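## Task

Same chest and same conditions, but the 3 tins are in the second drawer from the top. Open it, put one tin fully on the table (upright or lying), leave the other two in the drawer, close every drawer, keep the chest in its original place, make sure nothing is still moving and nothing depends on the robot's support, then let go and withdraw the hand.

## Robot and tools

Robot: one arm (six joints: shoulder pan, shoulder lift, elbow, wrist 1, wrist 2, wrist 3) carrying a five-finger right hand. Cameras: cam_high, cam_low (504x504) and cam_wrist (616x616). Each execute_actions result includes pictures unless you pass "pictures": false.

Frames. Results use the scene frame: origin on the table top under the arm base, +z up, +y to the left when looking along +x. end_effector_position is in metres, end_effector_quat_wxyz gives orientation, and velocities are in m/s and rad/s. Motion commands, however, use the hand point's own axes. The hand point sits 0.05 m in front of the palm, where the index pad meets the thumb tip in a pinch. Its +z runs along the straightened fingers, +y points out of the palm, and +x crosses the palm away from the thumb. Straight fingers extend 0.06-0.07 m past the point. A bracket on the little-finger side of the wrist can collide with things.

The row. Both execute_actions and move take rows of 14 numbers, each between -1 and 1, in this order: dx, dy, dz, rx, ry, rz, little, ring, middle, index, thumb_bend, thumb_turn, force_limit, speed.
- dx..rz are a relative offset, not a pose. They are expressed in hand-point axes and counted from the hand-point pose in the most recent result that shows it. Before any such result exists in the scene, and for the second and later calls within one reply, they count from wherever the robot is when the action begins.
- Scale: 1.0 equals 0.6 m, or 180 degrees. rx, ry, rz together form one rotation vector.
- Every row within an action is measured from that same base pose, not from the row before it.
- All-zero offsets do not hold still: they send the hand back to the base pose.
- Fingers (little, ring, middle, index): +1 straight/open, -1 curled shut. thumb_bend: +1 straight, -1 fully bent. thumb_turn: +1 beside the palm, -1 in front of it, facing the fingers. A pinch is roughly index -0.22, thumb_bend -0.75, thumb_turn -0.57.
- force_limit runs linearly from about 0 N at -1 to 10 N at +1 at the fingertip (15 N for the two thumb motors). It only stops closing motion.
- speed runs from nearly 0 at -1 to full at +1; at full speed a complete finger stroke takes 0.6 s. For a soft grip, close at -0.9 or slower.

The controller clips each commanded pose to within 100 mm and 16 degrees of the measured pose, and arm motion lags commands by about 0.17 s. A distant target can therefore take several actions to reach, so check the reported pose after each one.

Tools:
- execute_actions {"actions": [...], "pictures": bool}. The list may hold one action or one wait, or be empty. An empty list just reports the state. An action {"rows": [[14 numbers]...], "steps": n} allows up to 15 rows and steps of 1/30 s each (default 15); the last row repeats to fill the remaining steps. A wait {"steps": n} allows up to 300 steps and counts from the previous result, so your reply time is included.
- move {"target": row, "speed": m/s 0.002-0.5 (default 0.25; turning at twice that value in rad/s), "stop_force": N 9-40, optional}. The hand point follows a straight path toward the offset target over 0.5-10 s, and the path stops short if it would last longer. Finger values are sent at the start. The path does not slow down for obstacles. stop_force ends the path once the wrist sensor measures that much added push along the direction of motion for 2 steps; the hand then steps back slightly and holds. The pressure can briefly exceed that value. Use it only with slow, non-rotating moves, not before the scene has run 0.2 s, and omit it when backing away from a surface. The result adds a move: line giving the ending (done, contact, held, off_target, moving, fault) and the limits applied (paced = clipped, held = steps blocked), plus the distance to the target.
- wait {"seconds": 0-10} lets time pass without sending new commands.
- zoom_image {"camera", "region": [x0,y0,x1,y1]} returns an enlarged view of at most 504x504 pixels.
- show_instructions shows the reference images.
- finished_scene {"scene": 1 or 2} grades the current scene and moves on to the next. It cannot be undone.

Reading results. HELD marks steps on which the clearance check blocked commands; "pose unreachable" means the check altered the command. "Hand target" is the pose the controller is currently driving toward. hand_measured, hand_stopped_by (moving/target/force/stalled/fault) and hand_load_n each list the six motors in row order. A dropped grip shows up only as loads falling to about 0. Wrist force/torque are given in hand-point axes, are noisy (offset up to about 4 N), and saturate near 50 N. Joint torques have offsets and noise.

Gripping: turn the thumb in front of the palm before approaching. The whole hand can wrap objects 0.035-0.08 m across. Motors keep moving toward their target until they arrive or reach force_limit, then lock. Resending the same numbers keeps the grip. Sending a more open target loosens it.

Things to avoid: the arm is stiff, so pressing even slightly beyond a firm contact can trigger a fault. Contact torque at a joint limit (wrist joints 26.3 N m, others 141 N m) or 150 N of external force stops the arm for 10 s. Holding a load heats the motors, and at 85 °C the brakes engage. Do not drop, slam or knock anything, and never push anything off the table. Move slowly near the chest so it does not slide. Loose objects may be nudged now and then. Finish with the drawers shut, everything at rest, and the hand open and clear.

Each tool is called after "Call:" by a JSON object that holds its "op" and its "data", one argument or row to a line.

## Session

Call:
{"op": "execute_actions", "data": {
  "actions": []
}}

Call:
{"op": "show_instructions", "data": {

}}

Scene clock: 0.00 s of 6600.00 s.
end_effector_position=(+0.5029, +0.0067, +0.1829) hand_measured=(+1.000, +1.000, +1.000, +1.000, +1.000, +1.000) hand_load_n=(+0.0, +0.0, +0.0, +0.0, +0.0, +0.0) hand_stopped_by=(target, target, target, target, target, target) hand_force_limit=0.00 hand_speed=-0.80 end_effector_quat_wxyz=(+0.230, -0.167, +0.809, +0.514) end_effector_velocity=(-0.000, +0.000, -0.000) end_effector_angular_velocity=(+0.001, +0.001, +0.000)
Joint positions: [-0.756 -0.848  1.664  0.997  0.748 -3.058]
Joint velocities: [-0.     0.001  0.001 -0.    -0.    -0.   ]
Joint torques (N m, as the arm reports them, + toward a larger angle): no reading
Wrist force (N, on the end effector, along its own x y z axes, offset not removed): no reading
Wrist torque (N m, same axes, about the end effector's origin, offset not removed): no reading
Hand target: +0.503, +0.007, +0.183; +0.230, -0.167, +0.809, +0.514

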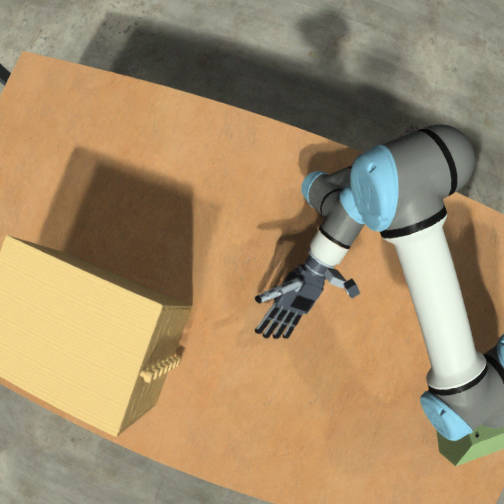

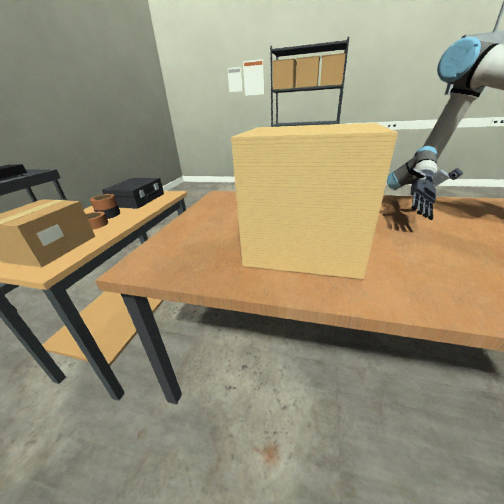

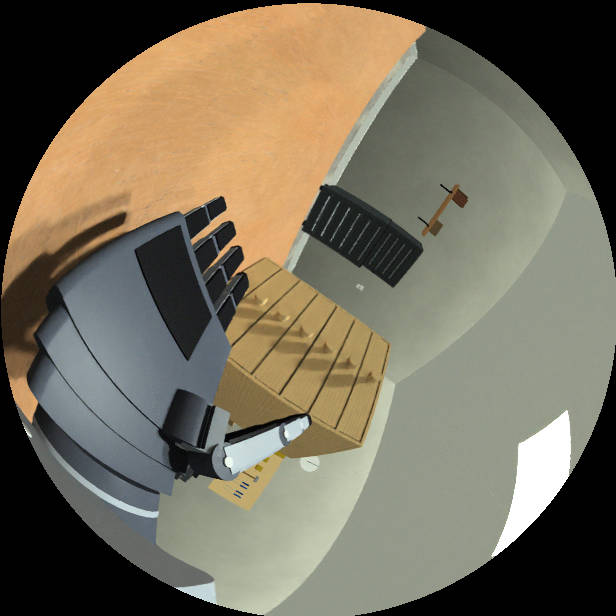

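Reference images for this scene: FIVE-FINGER HAND page 1.

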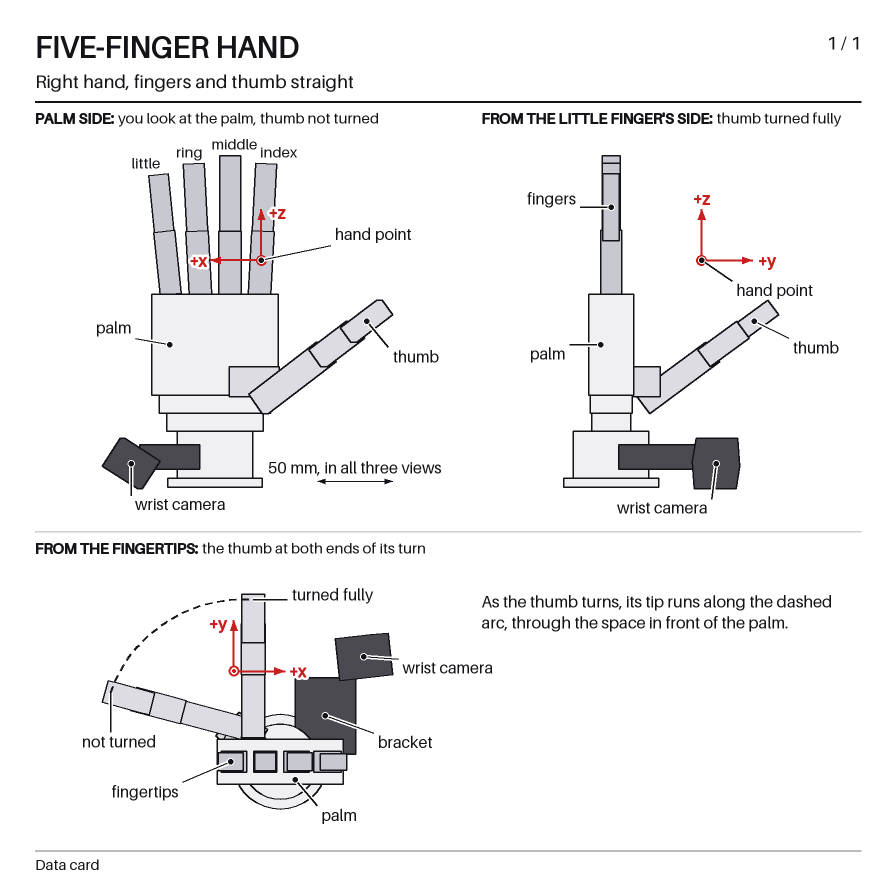

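Call:
{"op": "move", "data": {
  "target": [-0.237,0.163,0.225,0.001,-0.1035,0.655,1,1,1,0.7,-0.45,-0.57,0,0],
  "speed": 0.4
}}

Call:
{"op": "zoom_image", "data": {
  "camera": "cam_high",
  "region": [110, 300, 260, 450]
}}

Scene clock: 7.87 s of 6600.00 s.
end_effector_position=(+0.5996, +0.1748, +0.2847) hand_measured=(+1.000, +1.000, +1.000, +0.700, -0.450, -0.570) hand_load_n=(+0.0, +0.0, +0.0, +0.0, +0.0, +0.0) hand_stopped_by=(target, target, target, target, target, target) hand_force_limit=0.00 hand_speed=0.00 end_effector_quat_wxyz=(-0.213, +0.675, +0.521, +0.477) end_effector_velocity=(+0.000, +0.001, +0.000) end_effector_angular_velocity=(-0.002, +0.011, -0.010)
Joint positions: [-0.062 -1.27   1.916  0.17   0.999  0.168]
Joint velocities: [ 0.009 -0.001 -0.003 -0.003  0.015  0.021]
Joint torques (N m, as the arm reports them, + toward a larger angle): [ 30.56 -40.98 -24.81  -0.78   1.13   1.57]
Wrist force (N, on the end effector, along its own x y z axes, offset not removed): [1.6 1.1 -0.2]
Wrist torque (N m, same axes, about the end effector's origin, offset not removed): [0.38 0.14 0.41]
Hand target: +0.600, +0.175, +0.285; -0.213, +0.675, +0.521, +0.477
Off the commanded pose: 0.000 m, 0 deg.
After step 90, 1.60 s passed at rest.
move: done

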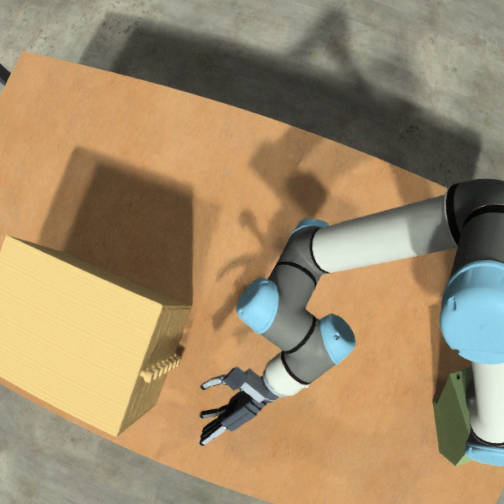

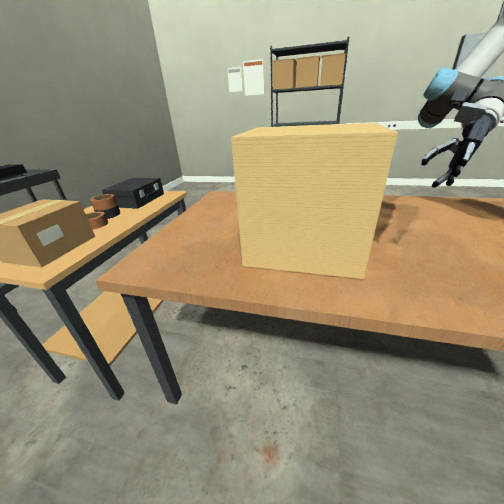

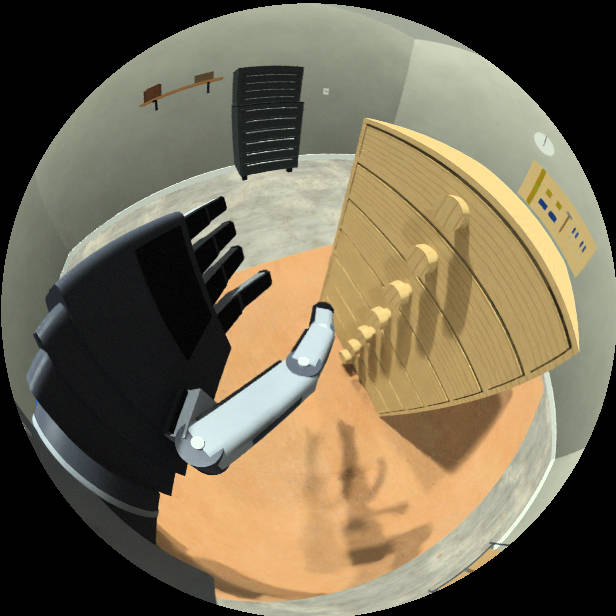

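Region (110, 300, 260, 450) of cam_high's 504x504 image, scaled by 3.360, with more detail than that image has.

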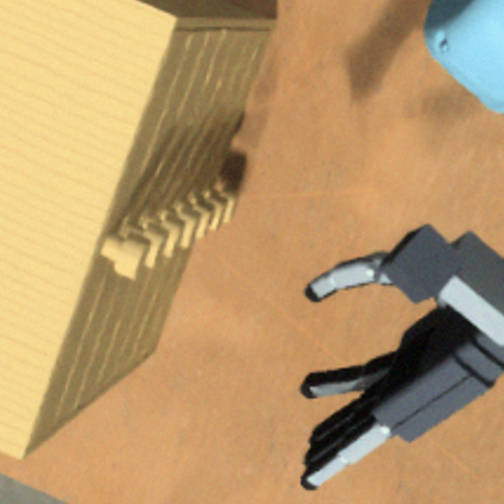

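Call:
{"op": "move", "data": {
  "target": [0.005,0.1017,0.038,0,0,0,1,1,1,0.7,-0.45,-0.57,0,0],
  "speed": 0.12
}}

Call:
{"op": "zoom_image", "data": {
  "camera": "cam_high",
  "region": [120, 320, 240, 440]
}}

Call:
{"op": "zoom_image", "data": {
  "camera": "cam_wrist",
  "region": [240, 180, 440, 380]
}}

Scene clock: 16.20 s of 6600.00 s.
end_effector_position=(+0.6642, +0.1718, +0.2898) hand_measured=(+1.000, +1.000, +1.000, +0.700, -0.450, -0.570) hand_load_n=(+0.0, +0.0, +0.0, +0.0, +0.0, +0.0) hand_stopped_by=(target, target, target, target, target, target) hand_force_limit=0.00 hand_speed=0.00 end_effector_quat_wxyz=(-0.213, +0.675, +0.521, +0.477) end_effector_velocity=(+0.002, +0.000, -0.000) end_effector_angular_velocity=(+0.000, +0.002, +0.001)
Joint positions: [-0.047 -1.18   1.71   0.28   1.009  0.181]
Joint velocities: [ 0.001  0.004 -0.008  0.005  0.     0.   ]
Joint torques (N m, as the arm reports them, + toward a larger angle): [ 32.98 -22.68 -26.74   3.55   1.35   1.48]
Wrist force (N, on the end effector, along its own x y z axes, offset not removed): [2.3 -1.3 -2.5]
Wrist torque (N m, same axes, about the end effector's origin, offset not removed): [-0.17 -0.01 0.37]
Hand target: +0.665, +0.172, +0.290; -0.213, +0.675, +0.521, +0.477
Off the commanded pose: 0.000 m, 0 deg.
After step 90, 4.27 s passed at rest.
move: done

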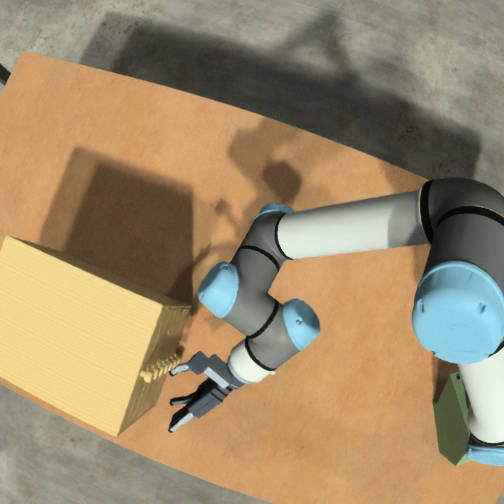

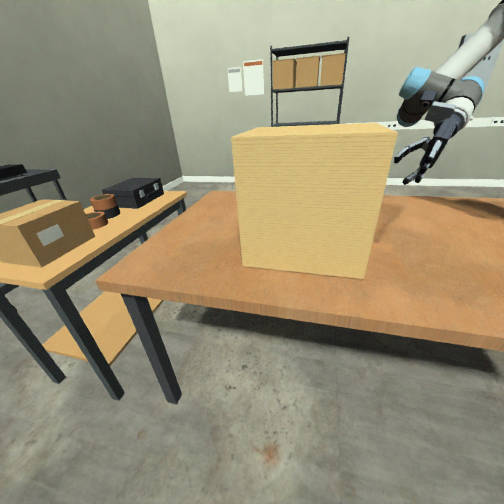

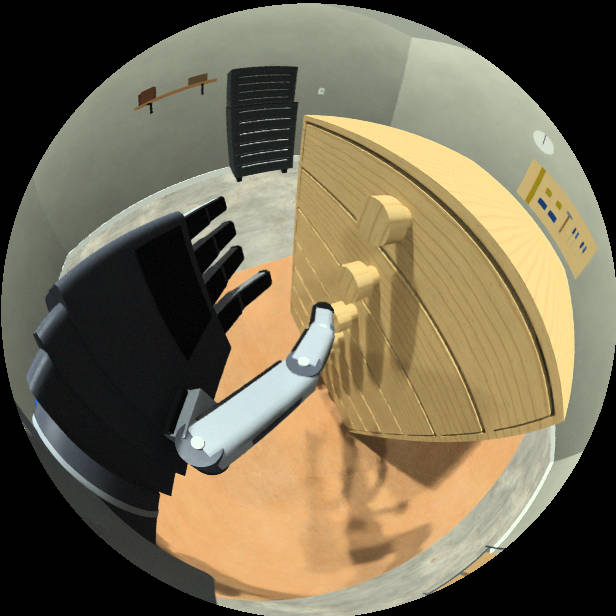

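Region (120, 320, 240, 440) of cam_high's 504x504 image, scaled by 4.200, with more detail than that image has.

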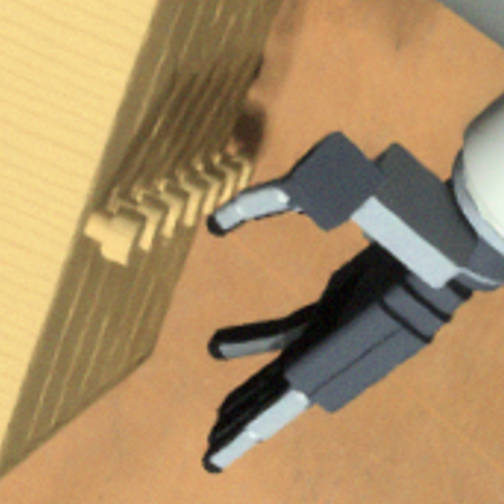

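Region (240, 180, 440, 380) of cam_wrist's 616x616 image, scaled by 2.520, with more detail than that image has.

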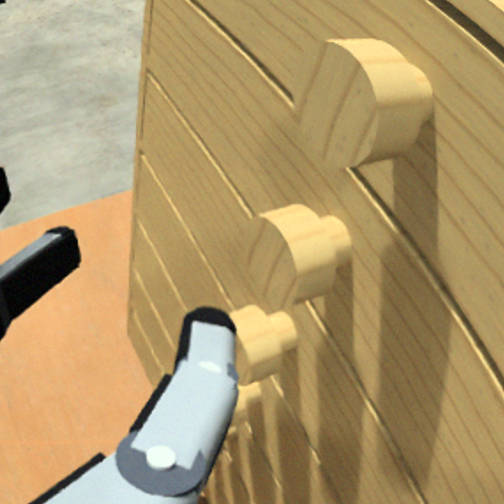

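Call:
{"op": "move", "data": {
  "target": [-0.0025,0.0397,0.0137,0,0,0,1,1,1,0.7,-0.45,-0.57,0,0],
  "speed": 0.04
}}

Call:
{"op": "zoom_image", "data": {
  "camera": "cam_high",
  "region": [120, 320, 240, 440]
}}

Call:
{"op": "zoom_image", "data": {
  "camera": "cam_wrist",
  "region": [240, 180, 440, 380]
}}

Scene clock: 23.37 s of 6600.00 s.
end_effector_position=(+0.6890, +0.1687, +0.2898) hand_measured=(+1.000, +1.000, +1.000, +0.700, -0.450, -0.570) hand_load_n=(+0.0, +0.0, +0.0, +0.0, +0.0, +0.0) hand_stopped_by=(target, target, target, target, target, target) hand_force_limit=0.00 hand_speed=0.00 end_effector_quat_wxyz=(-0.213, +0.675, +0.521, +0.477) end_effector_velocity=(+0.003, -0.001, -0.001) end_effector_angular_velocity=(-0.000, +0.001, -0.000)
Joint positions: [-0.048 -1.142  1.627  0.325  1.008  0.18 ]
Joint velocities: [-0.001  0.005 -0.009  0.005 -0.    -0.   ]
Joint torques (N m, as the arm reports them, + toward a larger angle): [  7.92 -25.23 -27.38   3.21  -3.96  -1.74]
Wrist force (N, on the end effector, along its own x y z axes, offset not removed): [0.0 1.9 -1.1]
Wrist torque (N m, same axes, about the end effector's origin, offset not removed): [0.31 0.22 0.17]
Hand target: +0.689, +0.169, +0.290; -0.213, +0.675, +0.521, +0.477
Off the commanded pose: 0.000 m, 0 deg.
After step 90, 3.17 s passed at rest.
move: done

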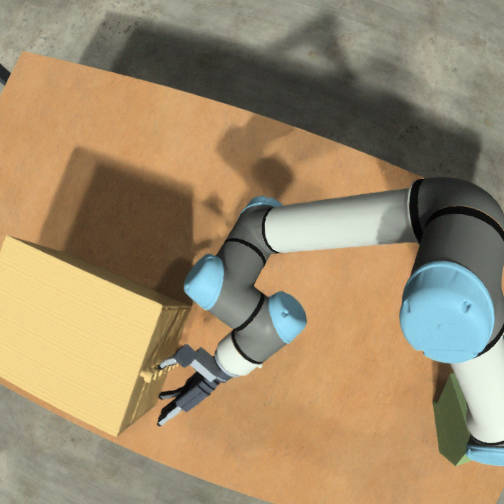

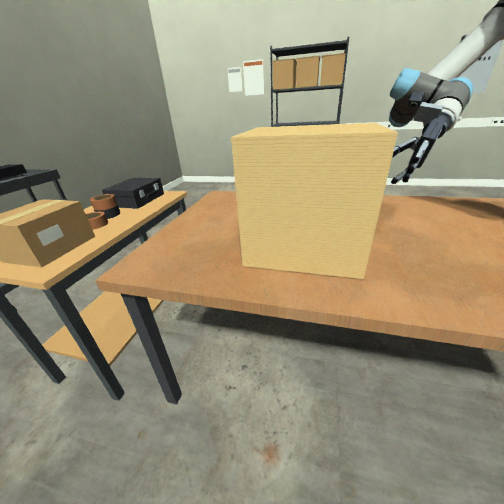

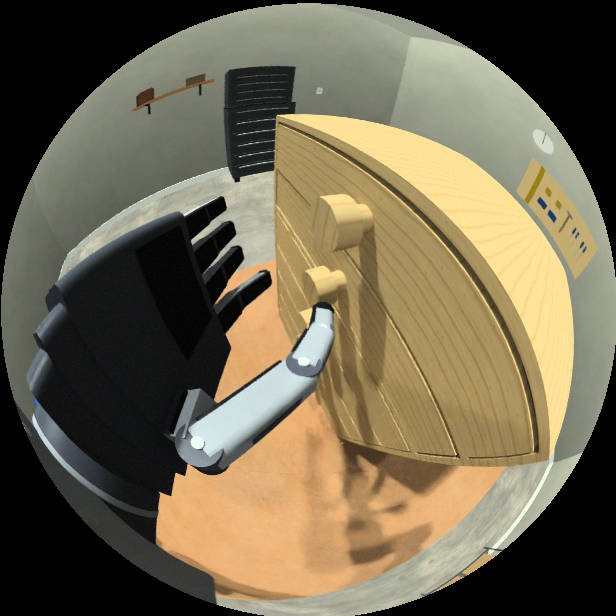

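Region (120, 320, 240, 440) of cam_high's 504x504 image, scaled by 4.200, with more detail than that image has.

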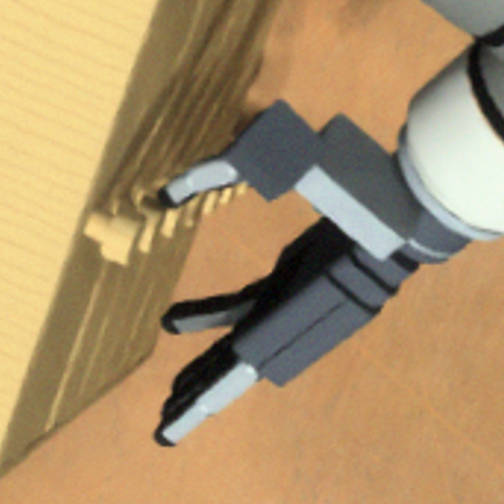

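Region (240, 180, 440, 380) of cam_wrist's 616x616 image, scaled by 2.520, with more detail than that image has.

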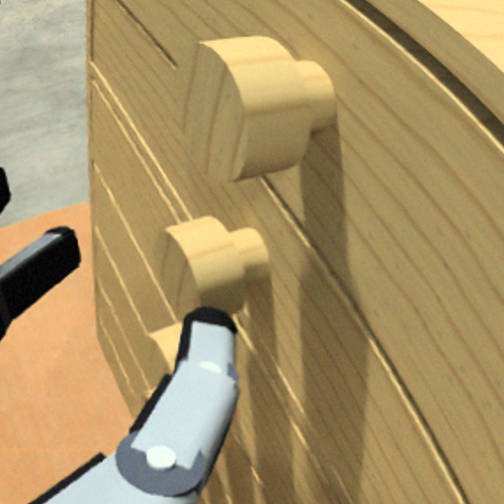

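Call:
{"op": "move", "data": {
  "target": [0.0013,0.0068,0.013,0,0,0,1,1,1,0.6,-0.45,-0.57,0,0],
  "speed": 0.015
}}

Call:
{"op": "move", "data": {
  "target": [0,0,0,0,0,0,1,1,1,0.0,-0.62,-0.57,-0.3,-0.7]
}}

Call:
{"op": "zoom_image", "data": {
  "camera": "cam_high",
  "region": [120, 320, 240, 440]
}}

Call:
{"op": "zoom_image", "data": {
  "camera": "cam_wrist",
  "region": [240, 180, 440, 380]
}}

Scene clock: 27.87 s of 6600.00 s.
end_effector_position=(+0.6958, +0.1736, +0.2879) hand_measured=(+1.000, +1.000, +1.000, +0.600, -0.444, -0.570) hand_load_n=(+0.0, +0.0, +0.0, +0.0, +11.0, +2.5) hand_stopped_by=(target, target, target, target, target, target) hand_force_limit=0.00 hand_speed=0.00 end_effector_quat_wxyz=(-0.213, +0.675, +0.521, +0.477) end_effector_velocity=(+0.001, +0.002, -0.001) end_effector_angular_velocity=(+0.000, +0.001, +0.001)
Joint positions: [-0.039 -1.123  1.603  0.326  1.014  0.188]
Joint velocities: [ 0.003  0.005 -0.005  0.     0.002  0.002]
Joint torques (N m, as the arm reports them, + toward a larger angle): [ 43.24 -17.7  -24.46   3.17  -0.5    1.67]
Wrist force (N, on the end effector, along its own x y z axes, offset not removed): [-0.6 2.6 -25.0]
Wrist torque (N m, same axes, about the end effector's origin, offset not removed): [-0.16 0.05 0.41]
Hand target: +0.696, +0.174, +0.288; -0.213, +0.675, +0.521, +0.477
Off the commanded pose: 0.000 m, 0 deg.
After step 90, 0.67 s passed at rest.
move: done

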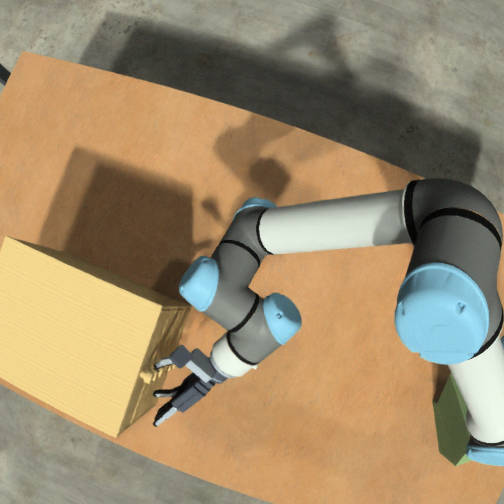

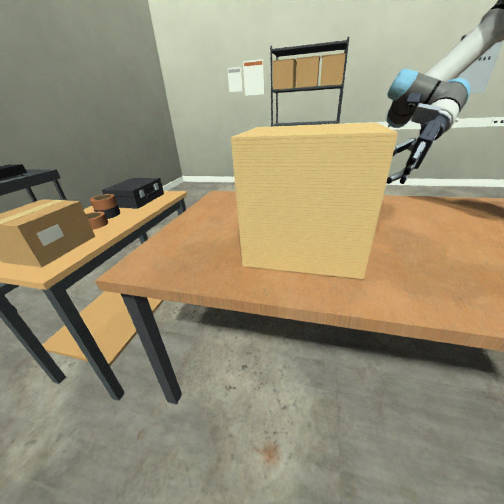

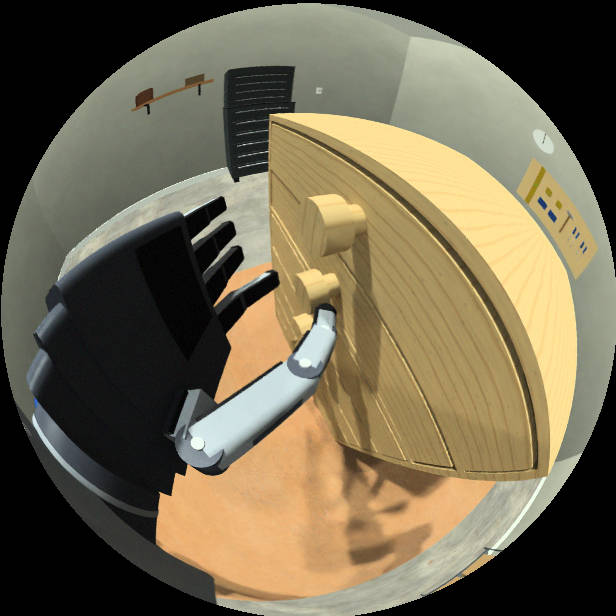

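Scene clock: 29.33 s of 6600.00 s.
end_effector_position=(+0.6958, +0.1736, +0.2879) hand_measured=(+1.000, +1.000, +1.000, +0.004, -0.444, -0.570) hand_load_n=(+0.0, +0.0, +0.0, +7.5, +12.5, +4.0) hand_stopped_by=(target, target, target, force, force, target) hand_force_limit=-0.30 hand_speed=-0.70 end_effector_quat_wxyz=(-0.213, +0.675, +0.521, +0.477) end_effector_velocity=(-0.000, -0.000, -0.000) end_effector_angular_velocity=(-0.000, +0.000, +0.000)
Joint positions: [-0.039 -1.123  1.603  0.326  1.014  0.188]
Joint velocities: [-0. -0.  0.  0.  0. -0.]
Joint torques (N m, as the arm reports them, + toward a larger angle): [ 16.73 -38.89   2.85   0.3   -5.96  -1.82]
Wrist force (N, on the end effector, along its own x y z axes, offset not removed): [-5.0 2.1 -19.5]
Wrist torque (N m, same axes, about the end effector's origin, offset not removed): [0.00 0.08 0.44]
Hand target: +0.696, +0.174, +0.288; -0.213, +0.675, +0.521, +0.477
Off the commanded pose: 0.000 m, 0 deg.
move: done

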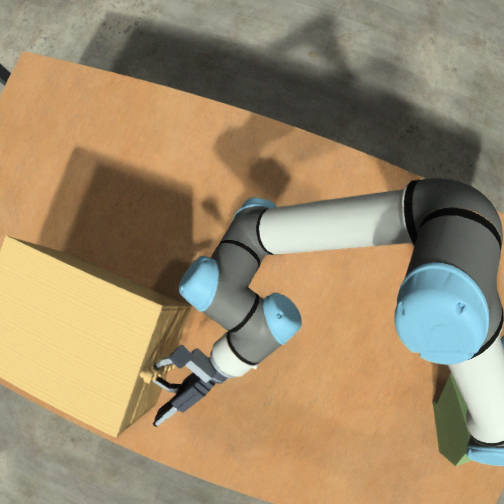

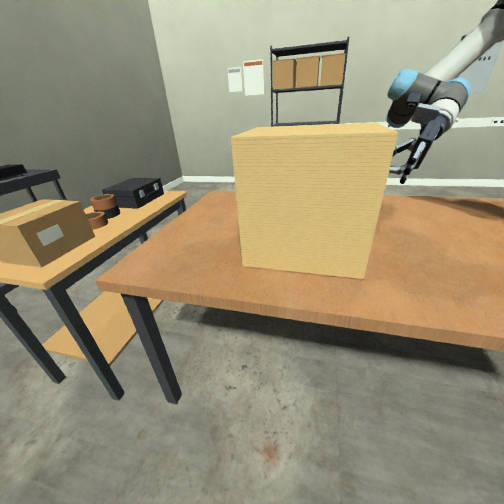

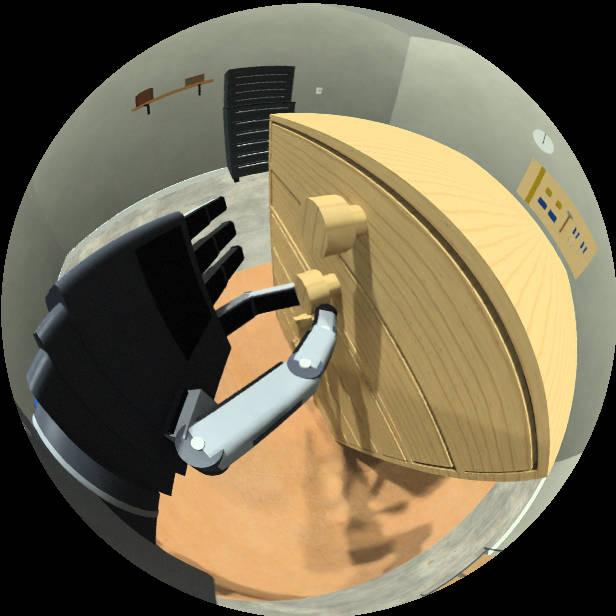

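Region (120, 320, 240, 440) of cam_high's 504x504 image, scaled by 4.200, with more detail than that image has.

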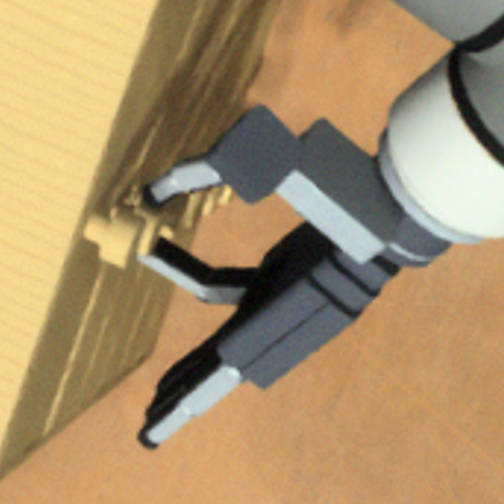

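Region (240, 180, 440, 380) of cam_wrist's 616x616 image, scaled by 2.520, with more detail than that image has.

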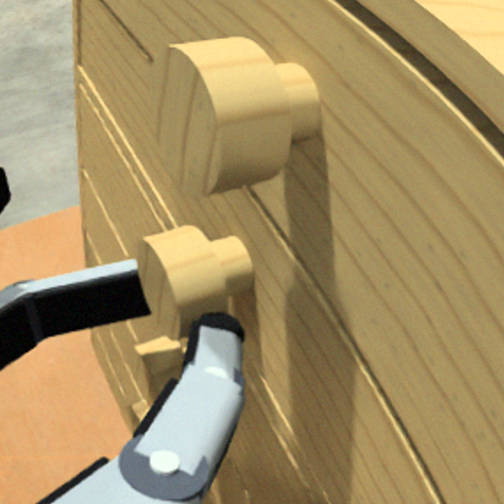

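Call:
{"op": "move", "data": {
  "target": [0,-0.002,-0.007,0,0,0,1,1,1,0.5,-0.4,-0.57,-0.3,0],
  "speed": 0.015
}}

Call:
{"op": "move", "data": {
  "target": [0.012,0.002,0.003,0,0,0,1,1,1,0.5,-0.4,-0.57,-0.3,0],
  "speed": 0.015
}}

Call:
{"op": "zoom_image", "data": {
  "camera": "cam_wrist",
  "region": [240, 180, 440, 380]
}}

Scene clock: 32.67 s of 6600.00 s.
end_effector_position=(+0.6930, +0.1709, +0.2894) hand_measured=(+1.000, +1.000, +1.000, +0.500, -0.396, -0.570) hand_load_n=(+0.0, +0.0, +0.0, +0.0, +1.5, +0.5) hand_stopped_by=(target, target, target, target, force, target) hand_force_limit=-0.30 hand_speed=0.00 end_effector_quat_wxyz=(-0.213, +0.675, +0.521, +0.477) end_effector_velocity=(-0.001, -0.002, +0.001) end_effector_angular_velocity=(-0.000, +0.000, -0.000)
Joint positions: [-0.044 -1.133  1.613  0.328  1.012  0.184]
Joint velocities: [-0.002 -0.005  0.005  0.001 -0.001 -0.001]
Joint torques (N m, as the arm reports them, + toward a larger angle): [ 10.04 -45.21   3.72   3.6   -4.24  -1.78]
Wrist force (N, on the end effector, along its own x y z axes, offset not removed): [0.1 0.9 -2.8]
Wrist torque (N m, same axes, about the end effector's origin, offset not removed): [0.05 0.24 0.20]
Hand target: +0.693, +0.171, +0.290; -0.213, +0.675, +0.521, +0.477
Off the commanded pose: 0.000 m, 0 deg.
move: done

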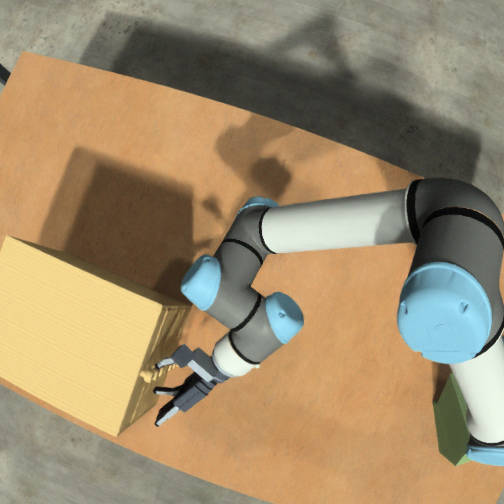

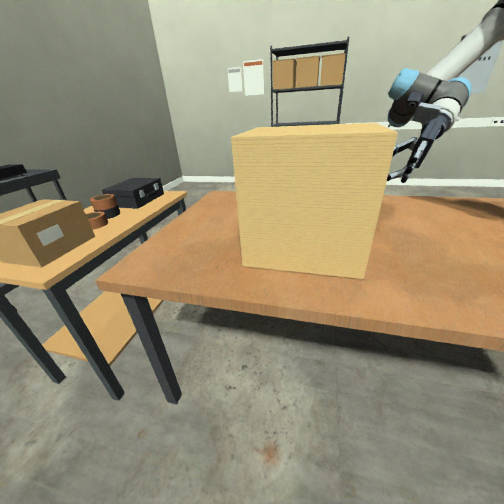

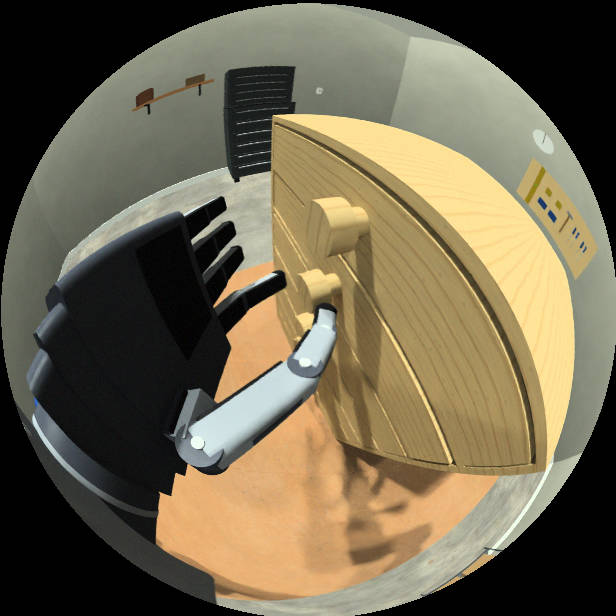

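Scene clock: 33.43 s of 6600.00 s.
end_effector_position=(+0.6949, +0.1753, +0.2949) hand_measured=(+1.000, +1.000, +1.000, +0.500, -0.392, -0.570) hand_load_n=(+0.0, +0.0, +0.0, +0.0, +9.0, +7.0) hand_stopped_by=(target, target, target, target, force, target) hand_force_limit=-0.30 hand_speed=0.00 end_effector_quat_wxyz=(-0.213, +0.675, +0.521, +0.477) end_effector_velocity=(+0.001, +0.001, +0.002) end_effector_angular_velocity=(+0.000, -0.001, -0.001)
Joint positions: [-0.029 -1.133  1.603  0.331  1.021  0.196]
Joint velocities: [ 0.005 -0.    -0.005  0.002  0.003  0.004]
Joint torques (N m, as the arm reports them, + toward a larger angle): [ 42.75 -34.71 -26.35   3.15  -1.23   1.1 ]
Wrist force (N, on the end effector, along its own x y z axes, offset not removed): [-8.4 2.6 -10.9]
Wrist torque (N m, same axes, about the end effector's origin, offset not removed): [-0.19 0.30 0.35]
Hand target: +0.695, +0.176, +0.295; -0.213, +0.675, +0.521, +0.477
Off the commanded pose: 0.000 m, 0 deg.
move: done

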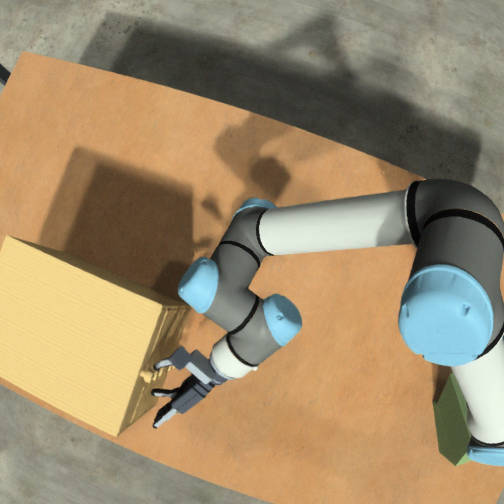

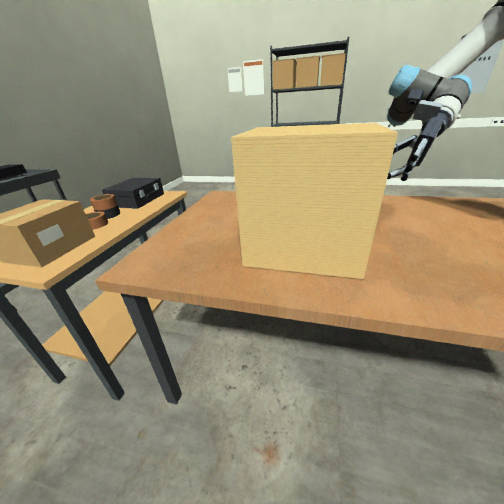

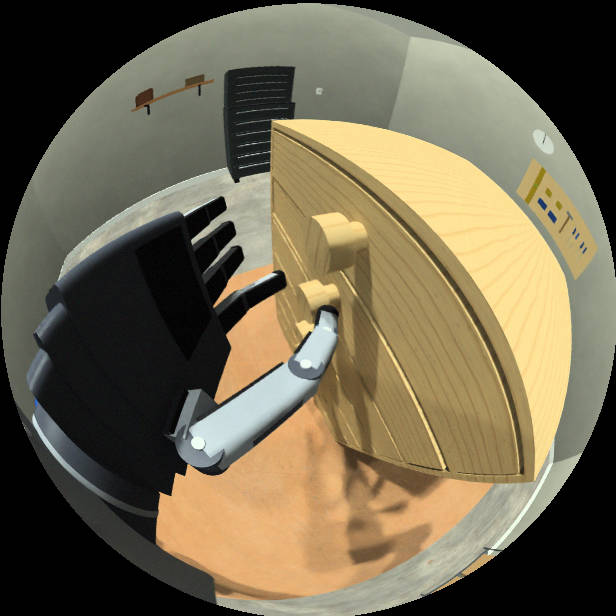

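Region (240, 180, 440, 380) of cam_wrist's 616x616 image, scaled by 2.520, with more detail than that image has.

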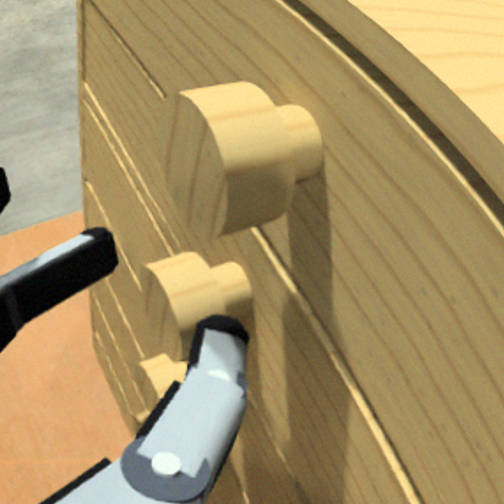

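Call:
{"op": "move", "data": {
  "target": [-0.008,0.008,-0.004,0,0,0,1,1,1,0.5,-0.38,-0.57,-0.3,0],
  "speed": 0.01
}}

Call:
{"op": "zoom_image", "data": {
  "camera": "cam_wrist",
  "region": [240, 180, 440, 380]
}}

Scene clock: 38.17 s of 6600.00 s.
end_effector_position=(+0.6981, +0.1695, +0.2930) hand_measured=(+1.000, +1.000, +1.000, +0.500, -0.378, -0.570) hand_load_n=(+0.0, +0.0, +0.0, +0.0, +0.0, +0.0) hand_stopped_by=(target, target, target, target, force, target) hand_force_limit=-0.30 hand_speed=0.00 end_effector_quat_wxyz=(-0.213, +0.675, +0.521, +0.477) end_effector_velocity=(+0.001, -0.002, -0.001) end_effector_angular_velocity=(+0.000, +0.000, +0.000)
Joint positions: [-0.042 -1.13   1.595  0.343  1.013  0.185]
Joint velocities: [-0.004  0.001 -0.003  0.004 -0.003 -0.003]
Joint torques (N m, as the arm reports them, + toward a larger angle): [  7.48 -25.43 -26.55   3.29  -3.93  -1.81]
Wrist force (N, on the end effector, along its own x y z axes, offset not removed): [1.8 0.7 0.8]
Wrist torque (N m, same axes, about the end effector's origin, offset not removed): [0.01 -0.07 0.39]
Hand target: +0.698, +0.169, +0.293; -0.213, +0.675, +0.521, +0.477
Off the commanded pose: 0.000 m, 0 deg.
After step 90, 0.77 s passed at rest.
move: done

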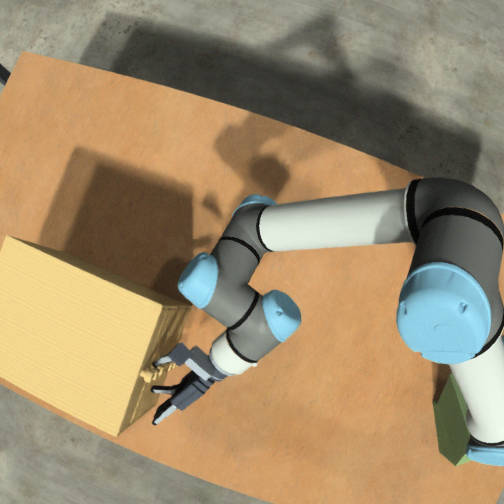

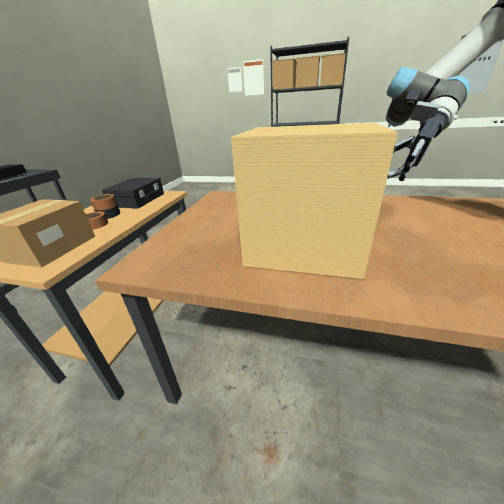

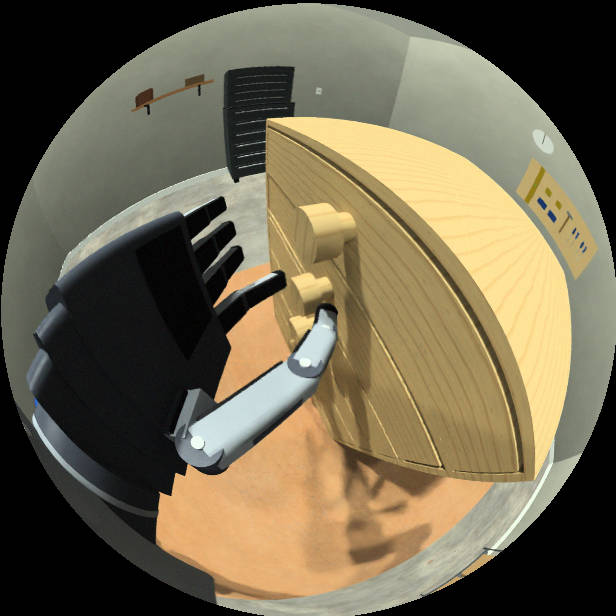

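Region (240, 180, 440, 380) of cam_wrist's 616x616 image, scaled by 2.520, with more detail than that image has.

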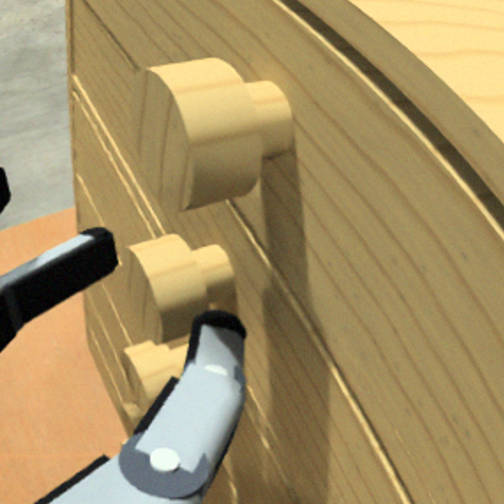

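Call:
{"op": "move", "data": {
  "target": [0,0,0,0,0,0,1,1,1,0.0,-0.65,-0.57,-0.1,-0.75]
}}

Call:
{"op": "zoom_image", "data": {
  "camera": "cam_wrist",
  "region": [240, 180, 440, 380]
}}

Call:
{"op": "zoom_image", "data": {
  "camera": "cam_high",
  "region": [120, 320, 240, 440]
}}

Scene clock: 41.47 s of 6600.00 s.
end_effector_position=(+0.6980, +0.1695, +0.2929) hand_measured=(+1.000, +1.000, +1.000, +0.086, -0.574, -0.570) hand_load_n=(+0.0, +0.0, +0.0, +6.0, +7.5, +1.5) hand_stopped_by=(target, target, target, force, force, target) hand_force_limit=-0.10 hand_speed=-0.75 end_effector_quat_wxyz=(-0.213, +0.675, +0.521, +0.477) end_effector_velocity=(+0.000, -0.001, -0.001) end_effector_angular_velocity=(-0.000, +0.002, -0.001)
Joint positions: [-0.042 -1.13   1.595  0.343  1.013  0.185]
Joint velocities: [-0.001  0.     0.     0.     0.     0.001]
Joint torques (N m, as the arm reports them, + toward a larger angle): [ 36.57 -42.26   1.69   1.85  -0.81   1.39]
Wrist force (N, on the end effector, along its own x y z axes, offset not removed): [-3.7 1.2 -1.1]
Wrist torque (N m, same axes, about the end effector's origin, offset not removed): [-0.11 0.41 0.07]
Hand target: +0.698, +0.169, +0.293; -0.213, +0.675, +0.521, +0.477
Off the commanded pose: 0.000 m, 0 deg.
move: done

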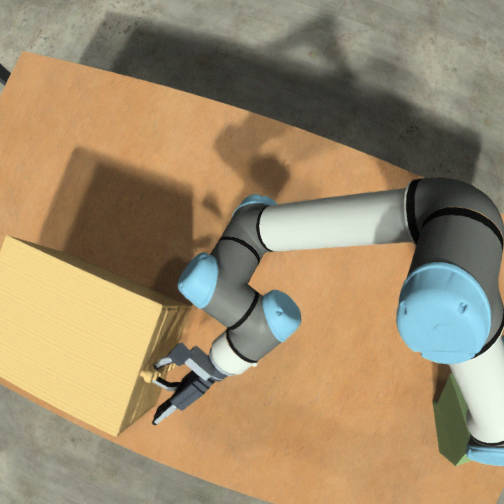

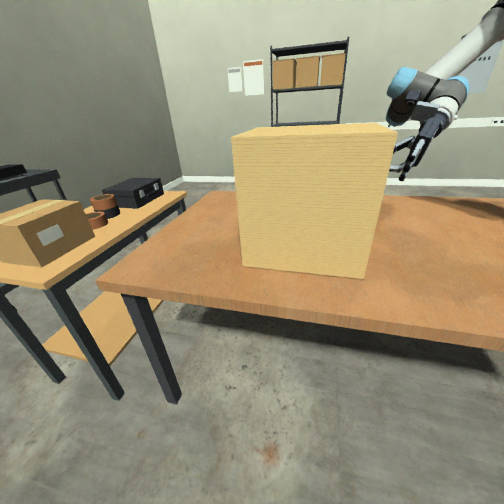

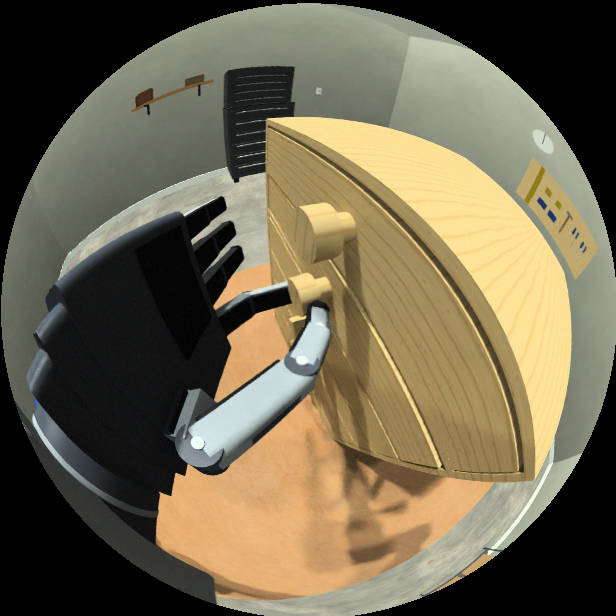

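Region (240, 180, 440, 380) of cam_wrist's 616x616 image, scaled by 2.520, with more detail than that image has.

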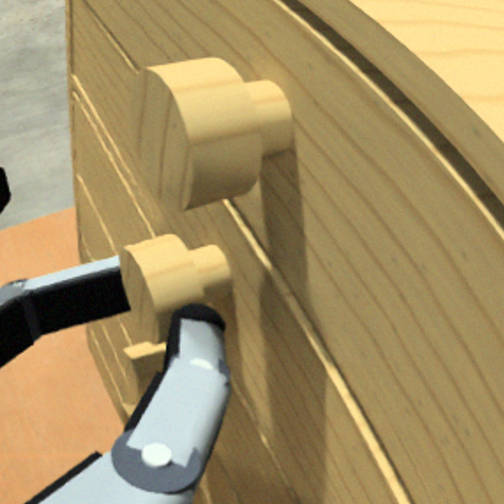

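Region (120, 320, 240, 440) of cam_high's 504x504 image, scaled by 4.200, with more detail than that image has.

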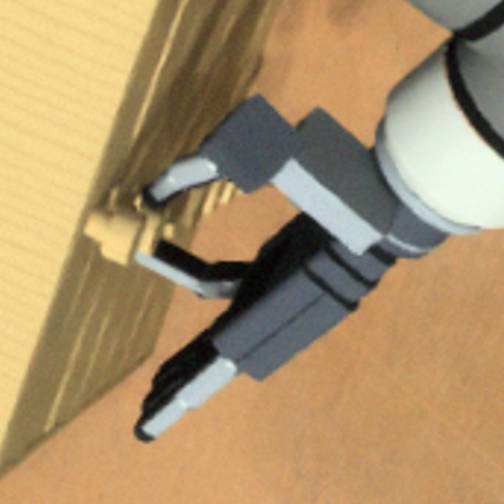

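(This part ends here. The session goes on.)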